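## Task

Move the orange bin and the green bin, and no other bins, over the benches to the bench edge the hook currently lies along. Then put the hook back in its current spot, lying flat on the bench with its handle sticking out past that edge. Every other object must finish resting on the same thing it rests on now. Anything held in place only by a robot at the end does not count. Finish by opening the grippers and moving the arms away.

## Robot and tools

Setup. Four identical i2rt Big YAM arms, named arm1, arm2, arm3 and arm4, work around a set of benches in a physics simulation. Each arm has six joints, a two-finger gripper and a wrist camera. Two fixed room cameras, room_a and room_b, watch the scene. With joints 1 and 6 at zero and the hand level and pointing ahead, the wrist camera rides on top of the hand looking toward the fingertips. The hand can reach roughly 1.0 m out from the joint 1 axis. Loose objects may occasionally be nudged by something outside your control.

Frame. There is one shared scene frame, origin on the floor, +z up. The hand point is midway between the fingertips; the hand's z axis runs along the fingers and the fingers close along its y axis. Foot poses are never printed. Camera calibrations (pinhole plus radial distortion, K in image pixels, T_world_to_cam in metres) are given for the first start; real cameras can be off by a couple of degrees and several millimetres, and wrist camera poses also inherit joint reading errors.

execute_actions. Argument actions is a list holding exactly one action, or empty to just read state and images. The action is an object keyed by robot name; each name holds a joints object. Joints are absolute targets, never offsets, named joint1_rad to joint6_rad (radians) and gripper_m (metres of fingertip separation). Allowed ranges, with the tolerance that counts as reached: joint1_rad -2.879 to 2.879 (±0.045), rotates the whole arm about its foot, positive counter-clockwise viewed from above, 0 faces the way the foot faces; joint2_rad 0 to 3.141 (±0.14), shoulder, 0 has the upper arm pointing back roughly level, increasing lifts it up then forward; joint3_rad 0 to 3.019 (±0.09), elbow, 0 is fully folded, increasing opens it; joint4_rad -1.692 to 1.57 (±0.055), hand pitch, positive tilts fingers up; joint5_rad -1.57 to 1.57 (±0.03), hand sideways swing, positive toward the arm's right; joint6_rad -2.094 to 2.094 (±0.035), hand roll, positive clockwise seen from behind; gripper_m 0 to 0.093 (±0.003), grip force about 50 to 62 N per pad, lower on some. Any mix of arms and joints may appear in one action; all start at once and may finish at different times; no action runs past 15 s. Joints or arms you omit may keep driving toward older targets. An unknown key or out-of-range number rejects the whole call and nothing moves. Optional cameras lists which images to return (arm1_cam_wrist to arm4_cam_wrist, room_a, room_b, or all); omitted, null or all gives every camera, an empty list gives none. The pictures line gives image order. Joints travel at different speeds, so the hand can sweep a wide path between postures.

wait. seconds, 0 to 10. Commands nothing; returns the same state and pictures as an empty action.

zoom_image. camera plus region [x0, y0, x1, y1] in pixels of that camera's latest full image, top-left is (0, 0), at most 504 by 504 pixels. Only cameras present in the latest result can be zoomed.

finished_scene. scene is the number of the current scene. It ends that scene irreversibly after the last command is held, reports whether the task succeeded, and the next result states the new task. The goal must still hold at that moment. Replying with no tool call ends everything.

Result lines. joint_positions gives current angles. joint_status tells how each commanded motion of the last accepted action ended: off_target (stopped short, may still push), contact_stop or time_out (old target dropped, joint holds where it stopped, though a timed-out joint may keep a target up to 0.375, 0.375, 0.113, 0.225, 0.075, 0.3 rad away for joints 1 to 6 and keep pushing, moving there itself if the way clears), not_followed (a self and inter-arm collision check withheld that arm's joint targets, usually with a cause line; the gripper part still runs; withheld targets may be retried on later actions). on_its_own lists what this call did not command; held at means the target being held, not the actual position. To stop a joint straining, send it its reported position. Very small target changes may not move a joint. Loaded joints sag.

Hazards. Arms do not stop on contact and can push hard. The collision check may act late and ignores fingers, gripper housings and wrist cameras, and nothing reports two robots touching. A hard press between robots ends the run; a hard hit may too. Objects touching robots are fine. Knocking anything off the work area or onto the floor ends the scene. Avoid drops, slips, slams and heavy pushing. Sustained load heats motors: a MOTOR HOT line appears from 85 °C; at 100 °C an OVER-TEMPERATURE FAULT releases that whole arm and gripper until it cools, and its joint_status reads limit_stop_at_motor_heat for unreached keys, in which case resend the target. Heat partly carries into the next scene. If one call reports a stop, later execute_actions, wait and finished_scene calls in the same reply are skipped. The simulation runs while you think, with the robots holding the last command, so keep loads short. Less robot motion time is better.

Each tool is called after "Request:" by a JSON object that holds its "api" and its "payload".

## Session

Request:
{"api": "execute_actions", "payload": {"actions": []}}

Scene clock: 0.00 s.
arm1.joint_positions: joint1_rad=-0.158 joint2_rad=+0.339 joint3_rad=+1.514 joint4_rad=-1.129 joint5_rad=+0.067 joint6_rad=+0.703 gripper_m=+0.095
arm1.joint_status: not commanded
arm1.hand: x=-0.4316 y=-1.1337 z=+1.4241 quat_wxyz=(-0.396, +0.188, -0.663, -0.607) (m; scene frame)
arm2.joint_positions: joint1_rad=-0.267 joint2_rad=+0.440 joint3_rad=+1.397 joint4_rad=-1.616 joint5_rad=+0.096 joint6_rad=+0.238 gripper_m=+0.094
arm2.joint_status: not commanded
arm2.hand: x=+0.4939 y=-1.0752 z=+1.2863 quat_wxyz=(-0.329, +0.477, -0.760, -0.294) (m; scene frame)
arm3.joint_positions: joint1_rad=-0.022 joint2_rad=+0.387 joint3_rad=+1.583 joint4_rad=-1.251 joint5_rad=-0.251 joint6_rad=-0.487 gripper_m=+0.094
arm3.joint_status: not commanded
arm3.hand: x=+0.5334 y=+1.1302 z=+1.4754 quat_wxyz=(-0.461, -0.258, -0.678, +0.511) (m; scene frame)
arm4.joint_positions: joint1_rad=+0.469 joint2_rad=+0.615 joint3_rad=+1.398 joint4_rad=-1.383 joint5_rad=-0.296 joint6_rad=-0.300 gripper_m=+0.094
arm4.joint_status: not commanded
arm4.hand: x=-0.3394 y=+1.0128 z=+1.3016 quat_wxyz=(-0.436, -0.297, -0.825, +0.203) (m; scene frame)
pictures: arm1_cam_wrist, arm2_cam_wrist, arm3_cam_wrist, arm4_cam_wrist, room_a, room_b
camera_calibration (this result's frames):
arm1_cam_wrist: T_world_to_cam=[[0.737839, -0.180708, -0.650337, 1.03711], [-0.663697, -0.369642, -0.650286, 0.226099], [-0.12288, 0.911433, -0.392671, 1.66579], [0, 0, 0, 1]] pos_world=[-0.410468, -1.24726, 1.47561]
arm2_cam_wrist: T_world_to_cam=[[0.923614, -0.360258, -0.130963, -0.675532], [-0.38285, -0.883954, -0.268425, -0.41006], [-0.0190628, 0.29806, -0.954357, 1.68537], [0, 0, 0, 1]] pos_world=[0.499067, -1.10818, 1.4099]
arm3_cam_wrist: T_world_to_cam=[[-0.815213, -0.359671, 0.453944, 0.173136], [-0.576335, 0.426446, -0.697124, 0.855244], [0.057153, -0.829928, -0.554935, 1.84811], [0, 0, 0, 1]] pos_world=[0.528424, 1.23136, 1.5432]
arm4_cam_wrist: T_world_to_cam=[[-0.671262, -0.736115, 0.0868431, 0.40608], [-0.710177, 0.605166, -0.359754, -0.380232], [0.212266, -0.303163, -0.928997, 1.70845], [0, 0, 0, 1]] pos_world=[-0.360091, 1.04696, 1.41509]
Images, in order (width x height): arm1_cam_wrist 896x504, arm2_cam_wrist 896x504, arm3_cam_wrist 896x504, arm4_cam_wrist 896x504, room_a 896x504, room_b 896x504.

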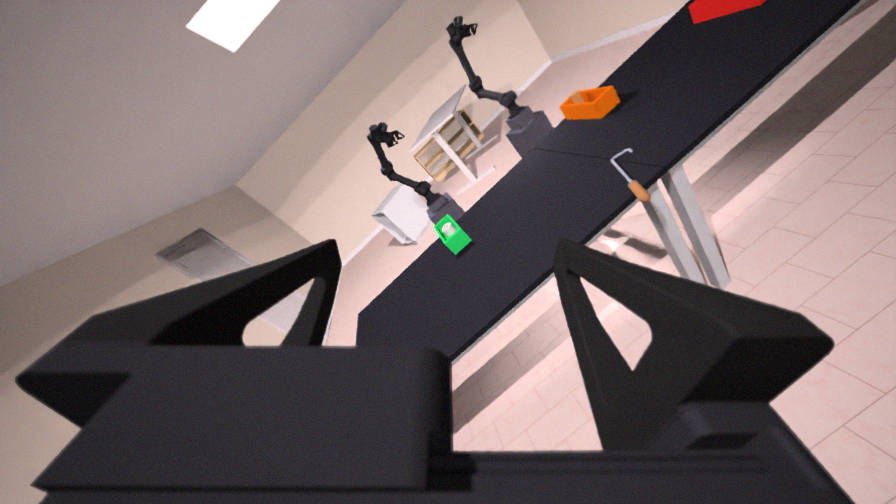

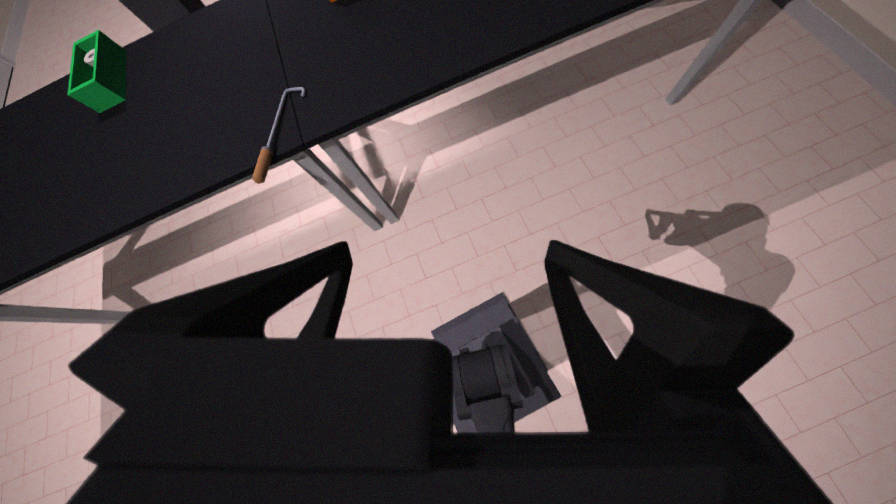

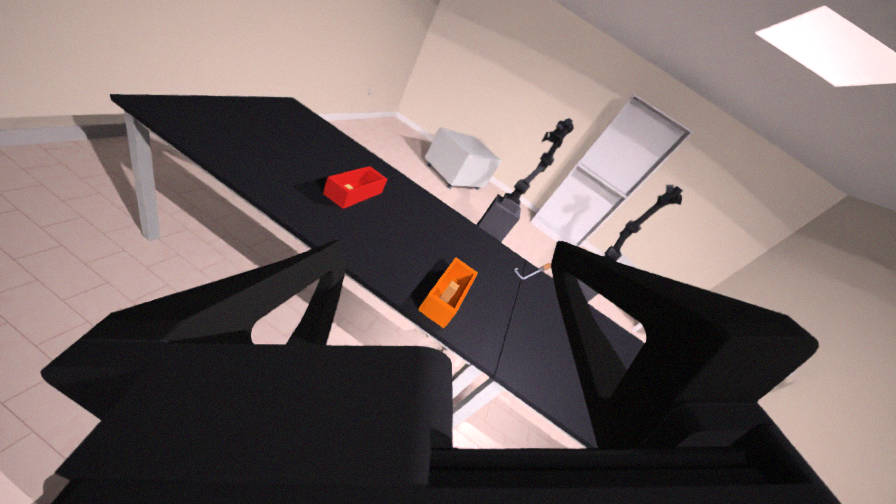

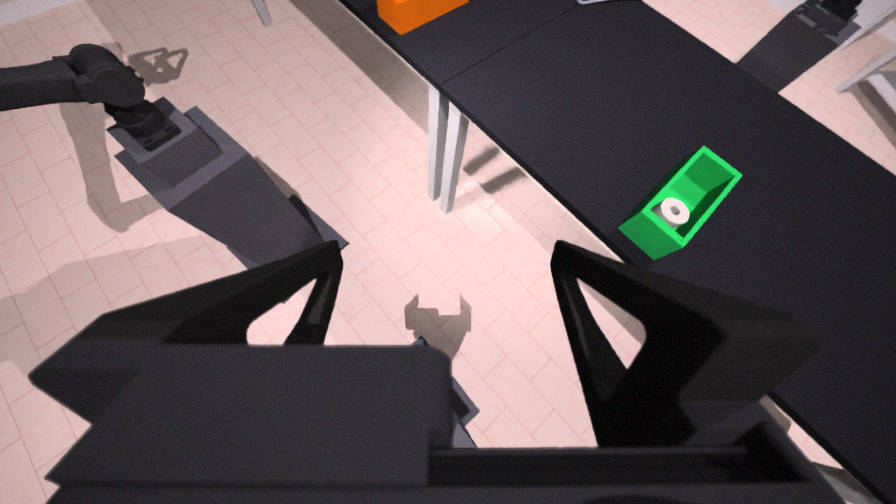

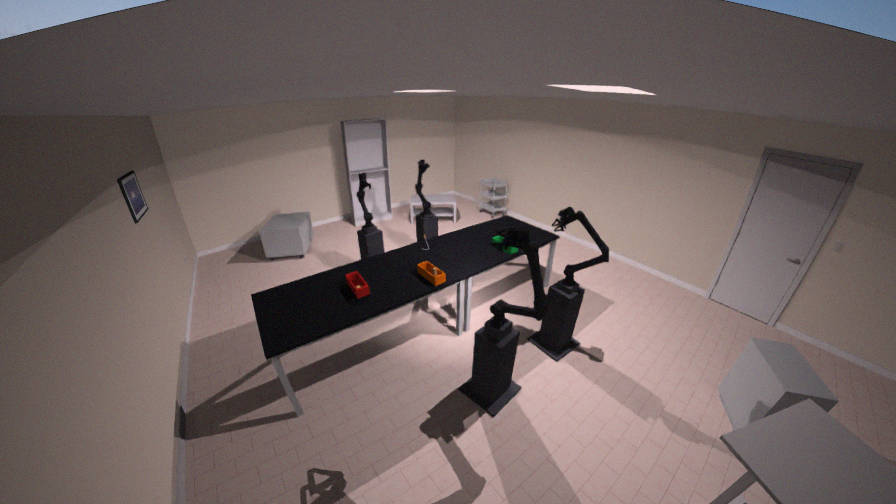

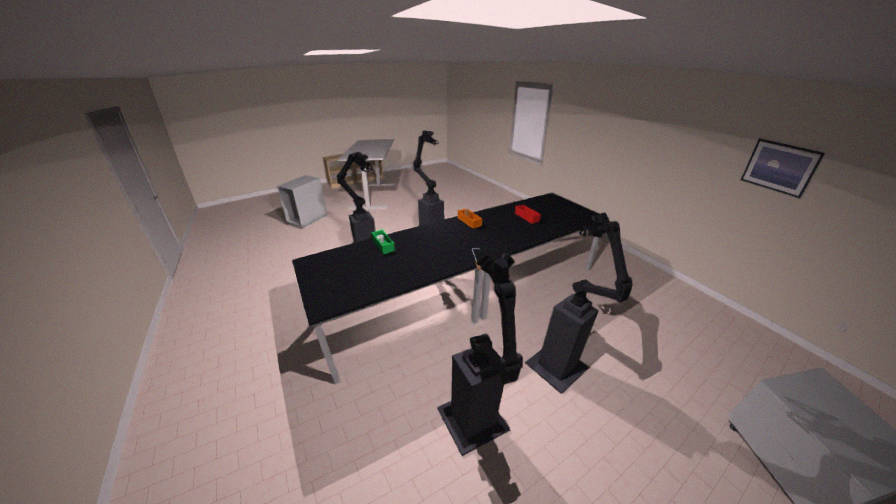

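Request:
{"api": "zoom_image", "payload": {"camera": "arm2_cam_wrist", "region": [200, 0, 420, 200]}}

Request:
{"api": "zoom_image", "payload": {"camera": "arm1_cam_wrist", "region": [520, 60, 740, 240]}}

Request:
{"api": "zoom_image", "payload": {"camera": "arm3_cam_wrist", "region": [400, 220, 580, 400]}}

Request:
{"api": "zoom_image", "payload": {"camera": "arm4_cam_wrist", "region": [580, 110, 780, 290]}}

Region (200, 0, 420, 200) of arm2_cam_wrist's 896x504 image, scaled by 2.291, with more detail than that image has; it fills the top 458 rows of this view, and the rest is white.

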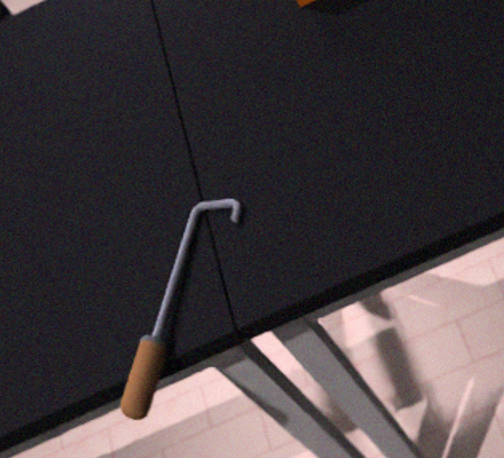

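Region (520, 60, 740, 240) of arm1_cam_wrist's 896x504 image, scaled by 2.291, with more detail than that image has; it fills the top 412 rows of this view, and the rest is white.

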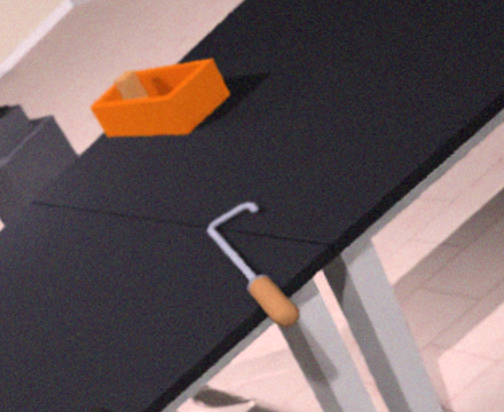

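Region (400, 220, 580, 400) of arm3_cam_wrist's 896x504 image, scaled by 2.800, with more detail than that image has.

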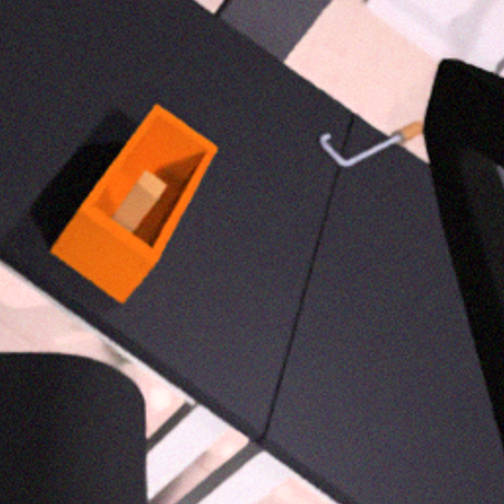

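Region (580, 110, 780, 290) of arm4_cam_wrist's 896x504 image, scaled by 2.520, with more detail than that image has; it fills the top 454 rows of this view, and the rest is white.

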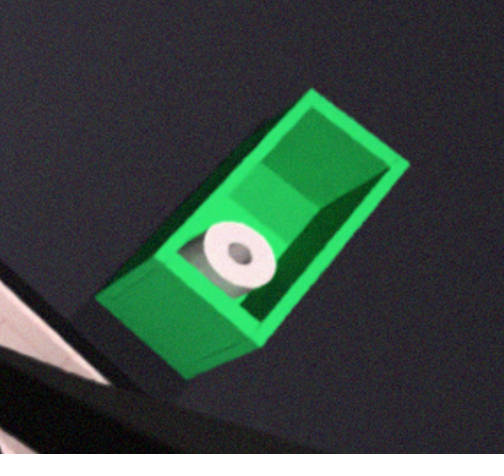

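Request:
{"api": "zoom_image", "payload": {"camera": "room_b", "region": [280, 180, 620, 340]}}

Request:
{"api": "zoom_image", "payload": {"camera": "room_a", "region": [240, 200, 580, 360]}}

Region (280, 180, 620, 340) of room_b's 896x504 image, scaled by 1.482, with more detail than that image has; it fills the top 237 rows of this view, and the rest is white.

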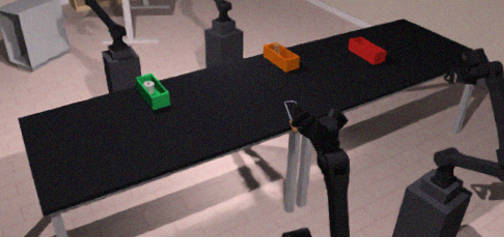

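Region (240, 200, 580, 360) of room_a's 896x504 image, scaled by 1.482, with more detail than that image has; it fills the top 237 rows of this view, and the rest is white.

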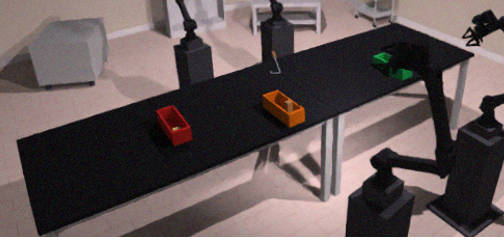

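Request:
{"api": "execute_actions", "payload": {"actions": [{"arm1":{"joints":{"joint1_rad":-0.2,"joint2_rad":1.5,"joint3_rad":1.2,"joint4_rad":-0.3,"joint5_rad":0.6,"joint6_rad":0.0}},"arm2":{"joints":{"joint1_rad":0.518,"joint2_rad":2.56,"joint3_rad":2.09,"joint4_rad":0.50,"joint5_rad":1.058,"joint6_rad":0.0}},"arm3":{"joints":{"joint1_rad":-0.115,"joint2_rad":1.89,"joint3_rad":1.2,"joint4_rad":-0.21,"joint5_rad":0.0,"joint6_rad":0.0,"gripper_m":0.07}},"arm4":{"joints":{"joint1_rad":-0.018,"joint2_rad":1.78,"joint3_rad":1.22,"joint4_rad":-0.34,"joint5_rad":0.0,"joint6_rad":0.0,"gripper_m":0.07}}}]}}

Scene clock: 122.17 s.
arm1.joint_positions: joint1_rad=-0.194 joint2_rad=+1.493 joint3_rad=+1.204 joint4_rad=-0.318 joint5_rad=+0.597 joint6_rad=+0.008 gripper_m=+0.095
arm1.joint_status: all done
arm1.hand: x=-0.2099 y=-0.6494 z=+1.0231 quat_wxyz=(-0.509, +0.399, -0.760, -0.067) (m; scene frame)
arm2.joint_positions: joint1_rad=+0.523 joint2_rad=+2.559 joint3_rad=+2.070 joint4_rad=+0.478 joint5_rad=+1.054 joint6_rad=+0.010 gripper_m=+0.094
arm2.joint_status: all done
arm2.hand: x=+0.0662 y=-0.3992 z=+0.8722 quat_wxyz=(-0.592, +0.383, -0.597, -0.382) (m; scene frame)
arm3.joint_positions: joint1_rad=-0.107 joint2_rad=+1.900 joint3_rad=+1.189 joint4_rad=-0.239 joint5_rad=-0.002 joint6_rad=-0.014 gripper_m=+0.070
arm3.joint_status: all done
arm3.hand: x=+0.5040 y=+0.5604 z=+0.8146 quat_wxyz=(-0.219, -0.656, -0.690, +0.213) (m; scene frame)
arm4.joint_positions: joint1_rad=-0.019 joint2_rad=+1.788 joint3_rad=+1.220 joint4_rad=-0.357 joint5_rad=-0.003 joint6_rad=-0.009 gripper_m=+0.070
arm4.joint_status: all done
arm4.hand: x=-0.5090 y=+0.5559 z=+0.8411 quat_wxyz=(-0.219, -0.689, -0.653, +0.225) (m; scene frame)
pictures: arm1_cam_wrist, arm2_cam_wrist, arm3_cam_wrist, arm4_cam_wrist, room_a, room_b
camera_calibration (this result's frames):
arm1_cam_wrist: T_world_to_cam=[[0.685288, -0.662443, 0.302571, -0.598538], [-0.544208, -0.74189, -0.391711, -0.189589], [0.48396, 0.103773, -0.868915, 1.18428], [0, 0, 0, 1]] pos_world=[-0.26615, -0.660048, 1.13588]
arm2_cam_wrist: T_world_to_cam=[[0.914151, -0.405329, 0.00610129, -0.228125], [-0.238186, -0.549245, -0.800998, 0.501209], [0.328019, 0.730779, -0.598636, 0.920062], [0, 0, 0, 1]] pos_world=[0.0261245, -0.489542, 0.953641]
arm3_cam_wrist: T_world_to_cam=[[-0.99839, -0.056304, -0.0068437, 0.541834], [-0.0561851, 0.998284, -0.0164734, -0.516404], [0.00775948, -0.0160624, -0.999841, 0.941489], [0, 0, 0, 1]] pos_world=[0.504642, 0.561148, 0.93654]
arm4_cam_wrist: T_world_to_cam=[[-0.998612, 0.0523304, 0.00594697, -0.540974], [0.0522951, 0.998614, -0.00594608, -0.518083], [-0.00624989, -0.00562683, -0.999965, 0.961254], [0, 0, 0, 1]] pos_world=[-0.507122, 0.551083, 0.961356]
Images, in order (width x height): arm1_cam_wrist 896x504, arm2_cam_wrist 896x504, arm3_cam_wrist 896x504, arm4_cam_wrist 896x504, room_a 896x504, room_b 896x504.

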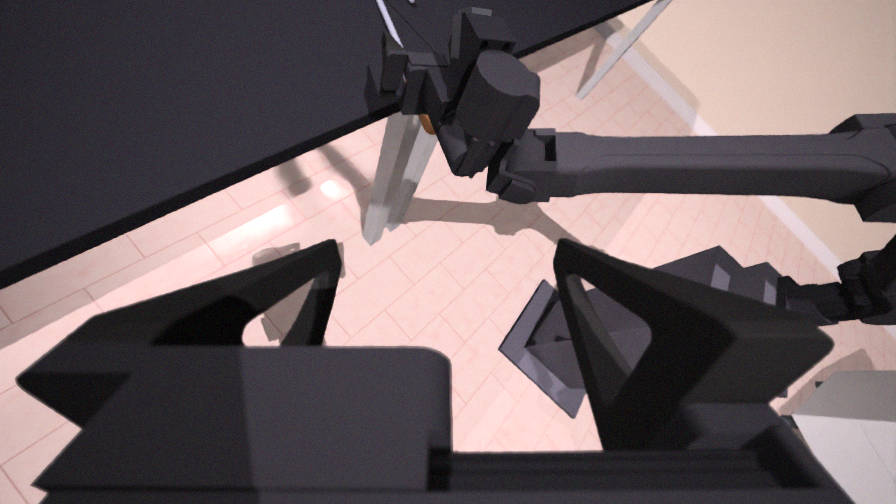

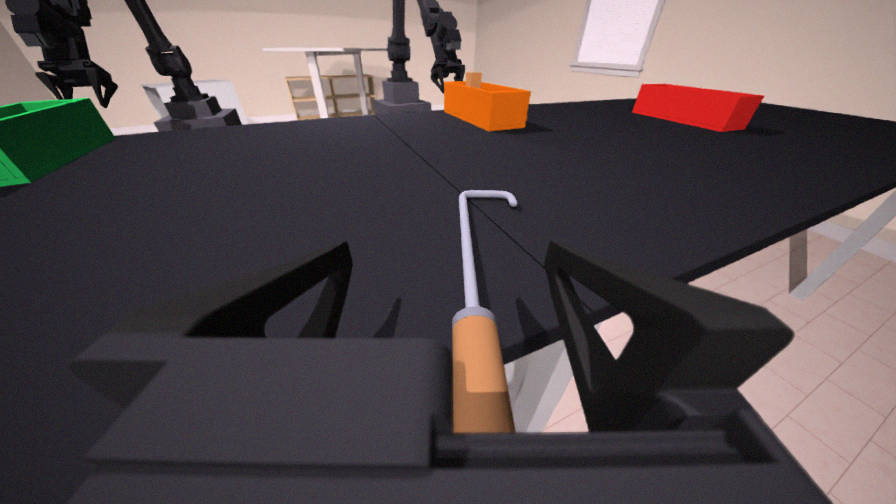

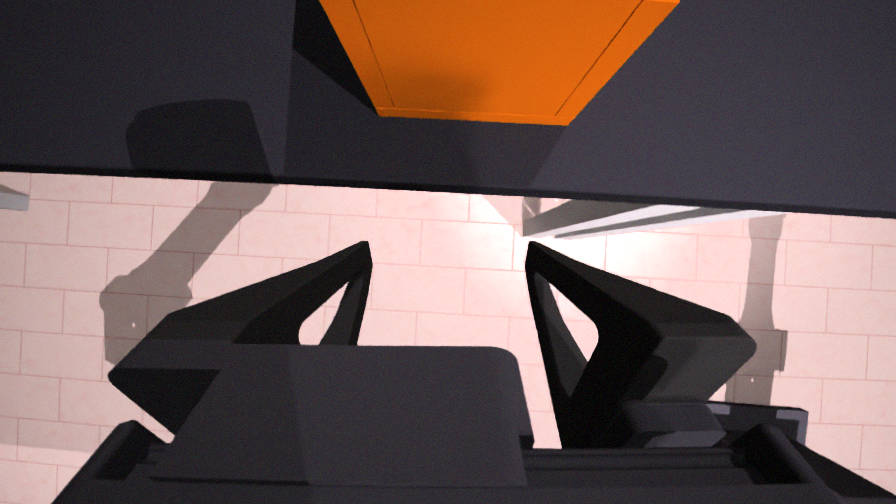

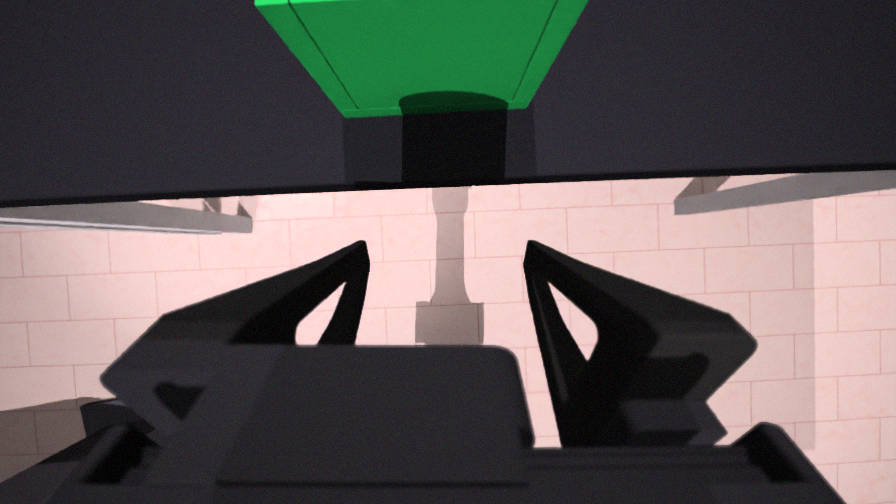

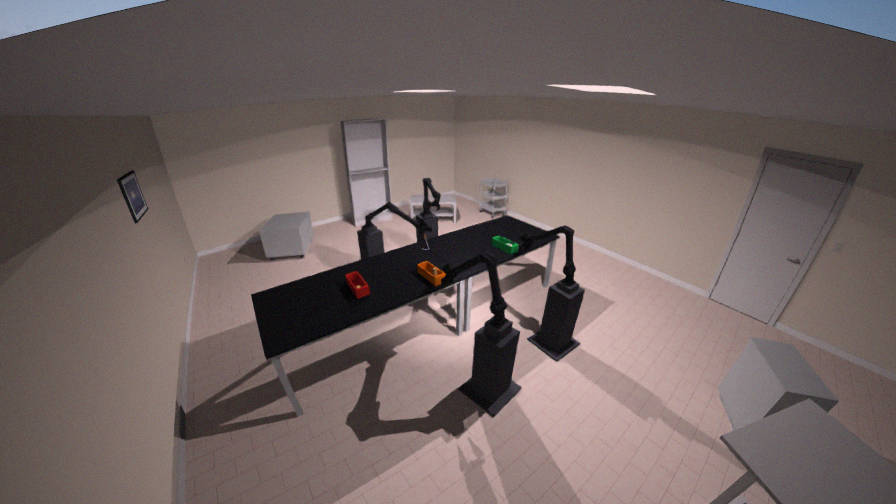

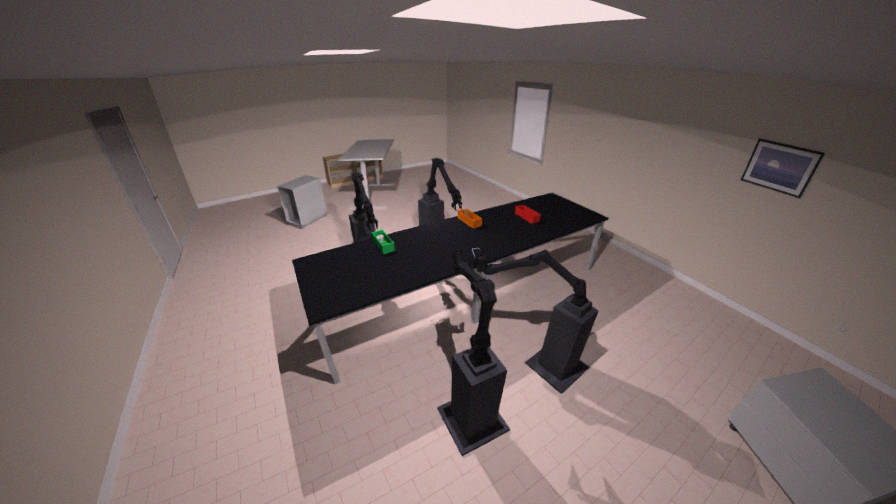

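Request:
{"api": "execute_actions", "payload": {"actions": [{"arm2":{"joints":{"joint1_rad":0.541,"joint2_rad":2.632,"joint3_rad":1.955,"joint4_rad":0.69,"joint5_rad":1.075}},"arm3":{"joints":{"joint1_rad":-0.135,"joint2_rad":2.17,"joint3_rad":1.53,"joint4_rad":0.14}},"arm4":{"joints":{"joint1_rad":0.005,"joint2_rad":2.09,"joint3_rad":1.55,"joint4_rad":0.035}}}], "cameras": ["arm1_cam_wrist","arm2_cam_wrist","arm3_cam_wrist","arm4_cam_wrist"]}}

Scene clock: 154.53 s.
arm1.joint_positions: joint1_rad=-0.194 joint2_rad=+1.493 joint3_rad=+1.204 joint4_rad=-0.318 joint5_rad=+0.597 joint6_rad=+0.008 gripper_m=+0.095
arm1.joint_status: not commanded
arm1.hand: x=-0.2099 y=-0.6494 z=+1.0231 quat_wxyz=(-0.509, +0.399, -0.760, -0.067) (m; scene frame)
arm2.joint_positions: joint1_rad=+0.537 joint2_rad=+2.605 joint3_rad=+1.955 joint4_rad=+0.667 joint5_rad=+1.071 joint6_rad=+0.010 gripper_m=+0.094
arm2.joint_status: all done
arm2.hand: x=+0.0734 y=-0.4272 z=+0.8088 quat_wxyz=(-0.592, +0.372, -0.598, -0.391) (m; scene frame)
arm3.joint_positions: joint1_rad=-0.127 joint2_rad=+2.175 joint3_rad=+1.473 joint4_rad=+0.107 joint5_rad=+0.001 joint6_rad=-0.012 gripper_m=+0.070
arm3.joint_status: all done
arm3.hand: x=+0.4925 y=+0.4129 z=+0.8165 quat_wxyz=(-0.332, -0.616, -0.633, +0.332) (m; scene frame)
arm4.joint_positions: joint1_rad=-0.005 joint2_rad=+2.094 joint3_rad=+1.491 joint4_rad=+0.013 joint5_rad=-0.004 joint6_rad=-0.009 gripper_m=+0.070
arm4.joint_status: all done
arm4.hand: x=-0.5061 y=+0.4064 z=+0.8282 quat_wxyz=(-0.327, -0.637, -0.612, +0.336) (m; scene frame)
pictures: arm1_cam_wrist, arm2_cam_wrist, arm3_cam_wrist, arm4_cam_wrist
camera_calibration (this result's frames):
arm1_cam_wrist: T_world_to_cam=[[0.685288, -0.662443, 0.302571, -0.598538], [-0.544208, -0.74189, -0.391711, -0.189589], [0.48396, 0.103773, -0.868915, 1.18428], [0, 0, 0, 1]] pos_world=[-0.26615, -0.660048, 1.13588]
arm2_cam_wrist: T_world_to_cam=[[0.912769, -0.408029, -0.0191079, -0.226359], [-0.253731, -0.529701, -0.809344, 0.452982], [0.320114, 0.743592, -0.587024, 0.896907], [0, 0, 0, 1]] pos_world=[0.0344367, -0.519349, 0.888799]
arm3_cam_wrist: T_world_to_cam=[[-0.999448, -0.0332008, 0.00128788, 0.506438], [-0.0313986, 0.931098, -0.363416, -0.0709309], [0.0108666, -0.363255, -0.931626, 1.02723], [0, 0, 0, 1]] pos_world=[0.492769, 0.456004, 0.930563]
arm4_cam_wrist: T_world_to_cam=[[-0.999055, 0.0430259, 0.00610441, -0.526801], [0.0384784, 0.941118, -0.335881, -0.0794163], [-0.0201965, -0.335328, -0.941885, 1.02632], [0, 0, 0, 1]] pos_world=[-0.502519, 0.441562, 0.94322]
Images, in order (width x height): arm1_cam_wrist 896x504, arm2_cam_wrist 896x504, arm3_cam_wrist 896x504, arm4_cam_wrist 896x504.

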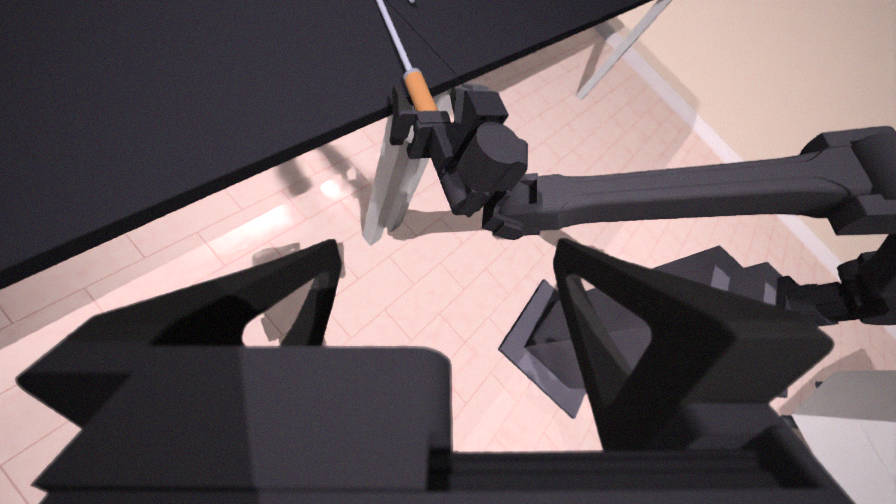

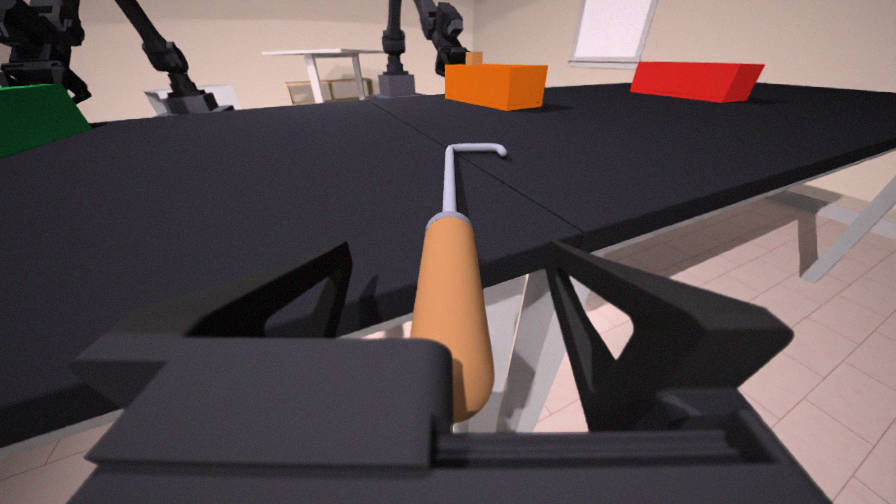

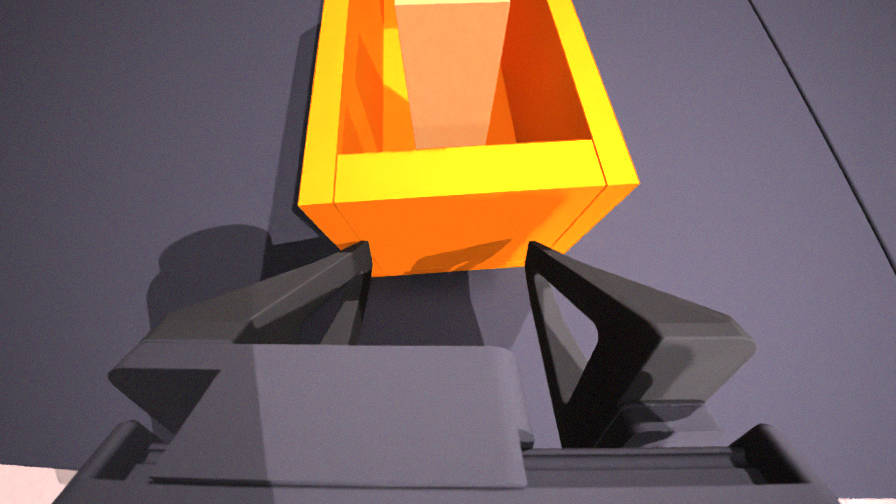

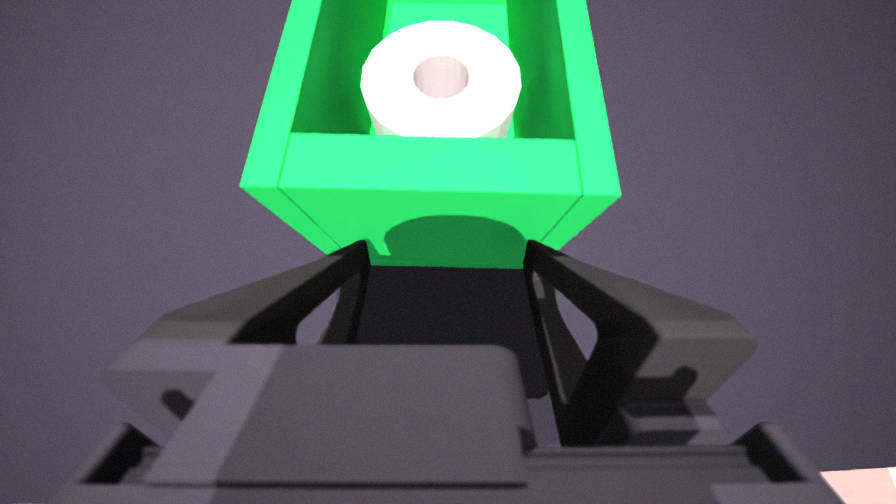

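Request:
{"api": "execute_actions", "payload": {"actions": [{"arm2":{"joints":{"joint1_rad":0.52,"joint2_rad":2.66,"joint4_rad":0.71,"joint5_rad":1.055,"gripper_m":0.0}},"arm3":{"joints":{"joint2_rad":2.51,"joint3_rad":2.0,"joint4_rad":0.45}},"arm4":{"joints":{"joint1_rad":0.02,"joint2_rad":2.42,"joint3_rad":1.99,"joint4_rad":0.36}}}], "cameras": ["arm1_cam_wrist","arm2_cam_wrist","arm3_cam_wrist","arm4_cam_wrist"]}}

Scene clock: 168.77 s.
arm1.joint_positions: joint1_rad=-0.194 joint2_rad=+1.493 joint3_rad=+1.204 joint4_rad=-0.318 joint5_rad=+0.597 joint6_rad=+0.008 gripper_m=+0.095
arm1.joint_status: not commanded
arm1.hand: x=-0.2099 y=-0.6494 z=+1.0231 quat_wxyz=(-0.509, +0.399, -0.760, -0.067) (m; scene frame)
arm2.joint_positions: joint1_rad=+0.530 joint2_rad=+2.607 joint3_rad=+1.955 joint4_rad=+0.688 joint5_rad=+1.057 joint6_rad=+0.010 gripper_m=+0.028
arm2.joint_status: gripper_m off_target (ended at +0.028, target +0.000); the others done
arm2.hand: x=+0.0766 y=-0.4238 z=+0.8109 quat_wxyz=(-0.590, +0.368, -0.597, -0.400) (m; scene frame)
arm3.joint_positions: joint1_rad=-0.127 joint2_rad=+2.519 joint3_rad=+1.941 joint4_rad=+0.417 joint5_rad=+0.001 joint6_rad=-0.012 gripper_m=+0.070
arm3.joint_status: all done
arm3.hand: x=+0.4946 y=+0.2692 z=+0.8451 quat_wxyz=(-0.458, -0.531, -0.545, +0.458) (m; scene frame)
arm4.joint_positions: joint1_rad=+0.010 joint2_rad=+2.424 joint3_rad=+1.929 joint4_rad=+0.339 joint5_rad=-0.003 joint6_rad=-0.006 gripper_m=+0.070
arm4.joint_status: all done
arm4.hand: x=-0.4996 y=+0.2639 z=+0.8640 quat_wxyz=(-0.453, -0.547, -0.531, +0.463) (m; scene frame)
pictures: arm1_cam_wrist, arm2_cam_wrist, arm3_cam_wrist, arm4_cam_wrist
camera_calibration (this result's frames):
arm1_cam_wrist: T_world_to_cam=[[0.685288, -0.662443, 0.302571, -0.598538], [-0.544208, -0.74189, -0.391711, -0.189589], [0.48396, 0.103773, -0.868915, 1.18428], [0, 0, 0, 1]] pos_world=[-0.26615, -0.660048, 1.13588]
arm2_cam_wrist: T_world_to_cam=[[0.91538, -0.401025, -0.0354599, -0.211811], [-0.258838, -0.518778, -0.814783, 0.466742], [0.308353, 0.755015, -0.57868, 0.89353], [0, 0, 0, 1]] pos_world=[0.0391754, -0.517435, 0.889851]
arm3_cam_wrist: T_world_to_cam=[[-0.999478, -0.0310807, 0.00886198, 0.496722], [-0.0279182, 0.692138, -0.721225, 0.438246], [0.0162825, -0.721096, -0.692644, 0.893339], [0, 0, 0, 1]] pos_world=[0.494151, 0.356295, 0.930438]
arm4_cam_wrist: T_world_to_cam=[[-0.999308, 0.0370545, 0.00334537, -0.510558], [0.0241268, 0.713851, -0.699881, 0.433722], [-0.0283219, -0.699316, -0.714251, 0.907725], [0, 0, 0, 1]] pos_world=[-0.494961, 0.344092, 0.953606]
Images, in order (width x height): arm1_cam_wrist 896x504, arm2_cam_wrist 896x504, arm3_cam_wrist 896x504, arm4_cam_wrist 896x504.

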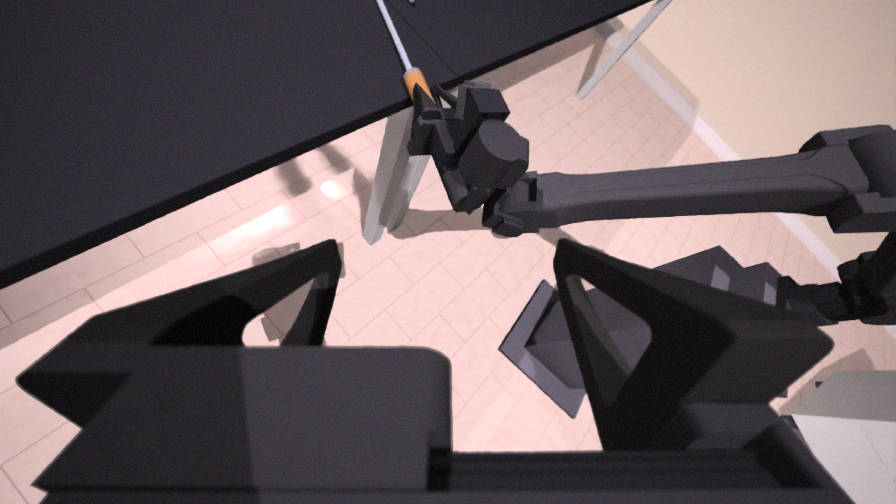

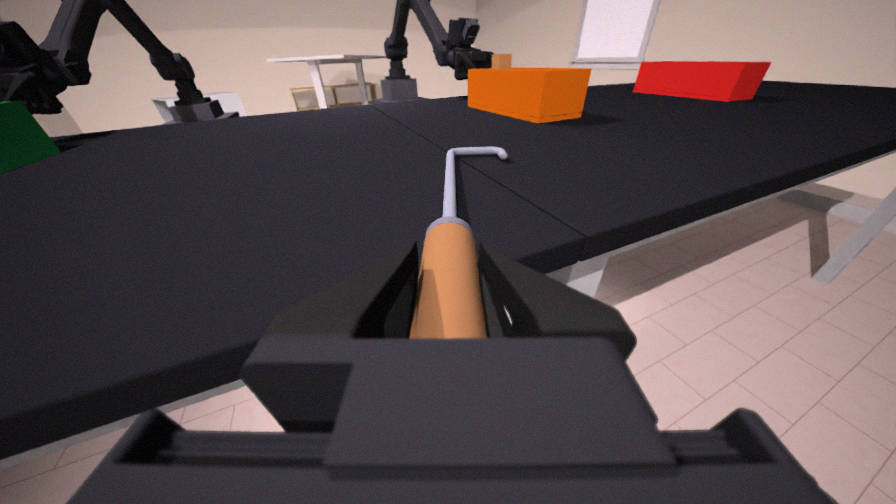

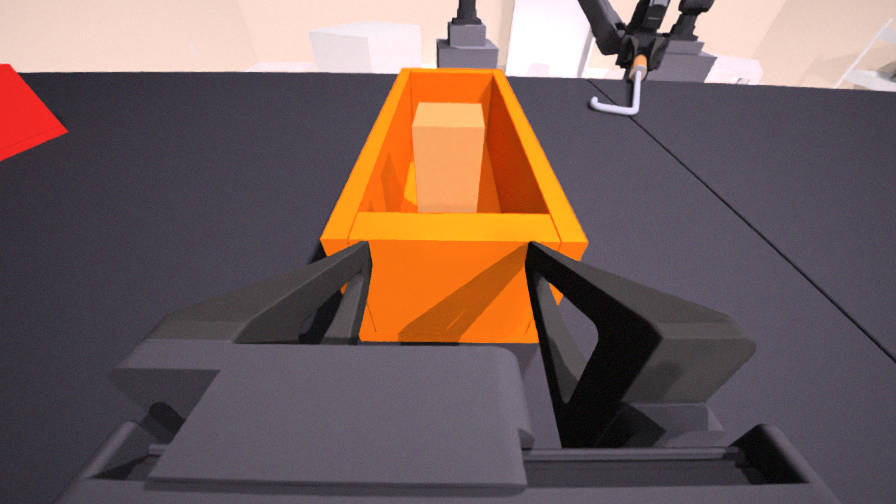

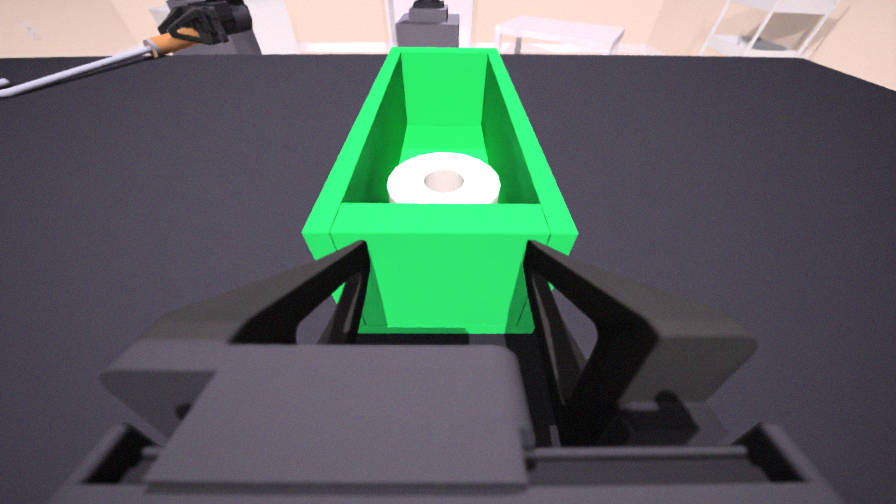

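Request:
{"api": "zoom_image", "payload": {"camera": "arm4_cam_wrist", "region": [110, 0, 270, 80]}}

Request:
{"api": "zoom_image", "payload": {"camera": "arm3_cam_wrist", "region": [570, 0, 720, 125]}}

Region (110, 0, 270, 80) of arm4_cam_wrist's 896x504 image, scaled by 3.150, with more detail than that image has.

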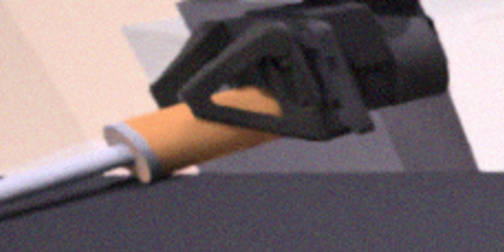

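Region (570, 0, 720, 125) of arm3_cam_wrist's 896x504 image, scaled by 3.360, with more detail than that image has.

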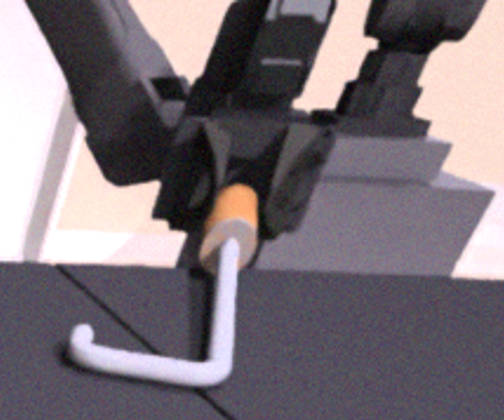

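Request:
{"api": "execute_actions", "payload": {"actions": [{"arm2":{"joints":{"joint2_rad":2.62,"joint3_rad":1.915,"joint4_rad":0.725,"gripper_m":0.045}},"arm3":{"joints":{"joint2_rad":2.645,"joint3_rad":2.215,"joint4_rad":0.375}},"arm4":{"joints":{"joint2_rad":2.55,"joint3_rad":2.195,"joint4_rad":0.30}}}], "cameras": ["arm2_cam_wrist","arm3_cam_wrist","arm4_cam_wrist"]}}

Scene clock: 193.00 s.
arm1.joint_positions: joint1_rad=-0.194 joint2_rad=+1.493 joint3_rad=+1.204 joint4_rad=-0.318 joint5_rad=+0.597 joint6_rad=+0.008 gripper_m=+0.095
arm1.joint_status: not commanded
arm1.hand: x=-0.2099 y=-0.6494 z=+1.0231 quat_wxyz=(-0.509, +0.399, -0.760, -0.067) (m; scene frame)
arm2.joint_positions: joint1_rad=+0.528 joint2_rad=+2.607 joint3_rad=+1.919 joint4_rad=+0.707 joint5_rad=+1.054 joint6_rad=+0.010 gripper_m=+0.045
arm2.joint_status: all done
arm2.hand: x=+0.0826 y=-0.4297 z=+0.7972 quat_wxyz=(-0.590, +0.374, -0.597, -0.394) (m; scene frame)
arm3.joint_positions: joint1_rad=-0.127 joint2_rad=+2.635 joint3_rad=+2.146 joint4_rad=+0.392 joint5_rad=+0.001 joint6_rad=-0.012 gripper_m=+0.070
arm3.joint_status: all done
arm3.hand: x=+0.4951 y=+0.2332 z=+0.8487 quat_wxyz=(-0.475, -0.517, -0.530, +0.475) (m; scene frame)
arm4.joint_positions: joint1_rad=+0.010 joint2_rad=+2.537 joint3_rad=+2.126 joint4_rad=+0.309 joint5_rad=-0.003 joint6_rad=-0.006 gripper_m=+0.070
arm4.joint_status: all done
arm4.hand: x=-0.5008 y=+0.2279 z=+0.8678 quat_wxyz=(-0.467, -0.534, -0.518, +0.477) (m; scene frame)
pictures: arm2_cam_wrist, arm3_cam_wrist, arm4_cam_wrist
camera_calibration (this result's frames):
arm2_cam_wrist: T_world_to_cam=[[0.916151, -0.400338, -0.0199103, -0.232322], [-0.24954, -0.530777, -0.809942, 0.444267], [0.313683, 0.746997, -0.586172, 0.890326], [0, 0, 0, 1]] pos_world=[0.0444245, -0.522272, 0.87709]
arm3_cam_wrist: T_world_to_cam=[[-0.999485, -0.0305197, 0.0099244, 0.495052], [-0.0272745, 0.644821, -0.763847, 0.5127], [0.0169129, -0.763724, -0.645321, 0.839298], [0, 0, 0, 1]] pos_world=[0.494586, 0.325501, 0.928328]
arm4_cam_wrist: T_world_to_cam=[[-0.999281, 0.037786, 0.00297836, -0.510216], [0.0233112, 0.674636, -0.737782, 0.503558], [-0.0298872, -0.737183, -0.675032, 0.859047], [0, 0, 0, 1]] pos_world=[-0.495914, 0.312835, 0.95292]
Images, in order (width x height): arm2_cam_wrist 896x504, arm3_cam_wrist 896x504, arm4_cam_wrist 896x504.

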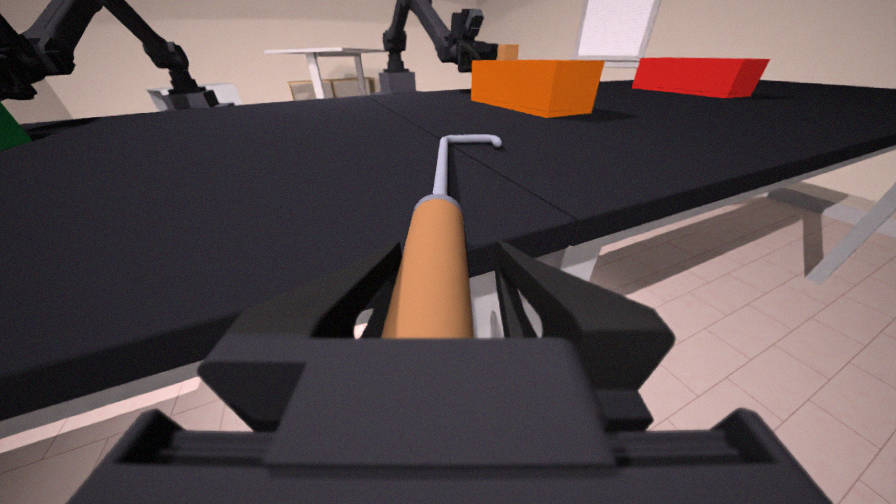

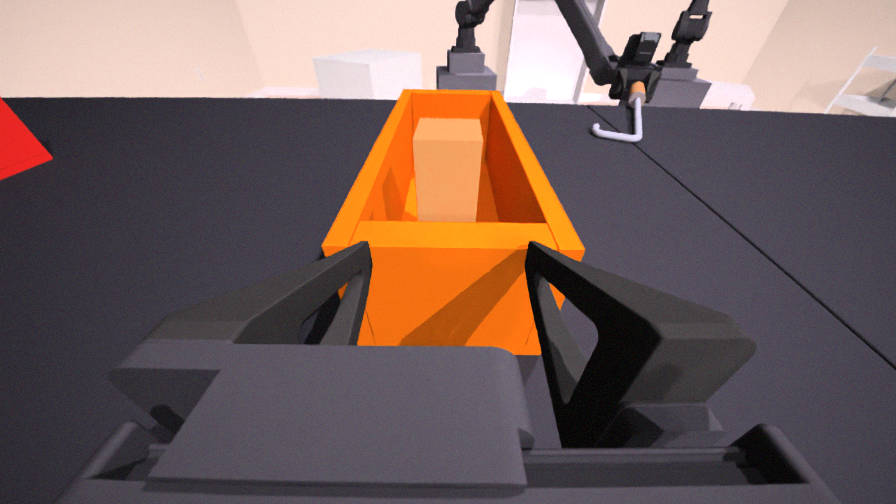

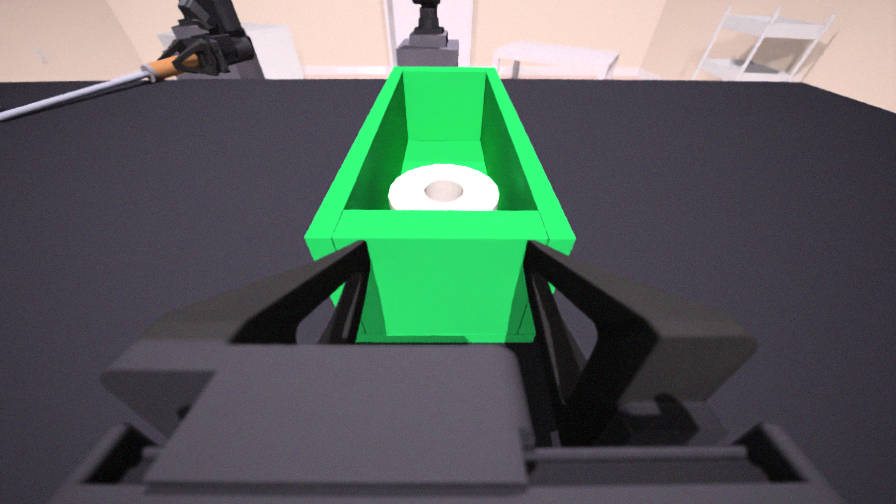

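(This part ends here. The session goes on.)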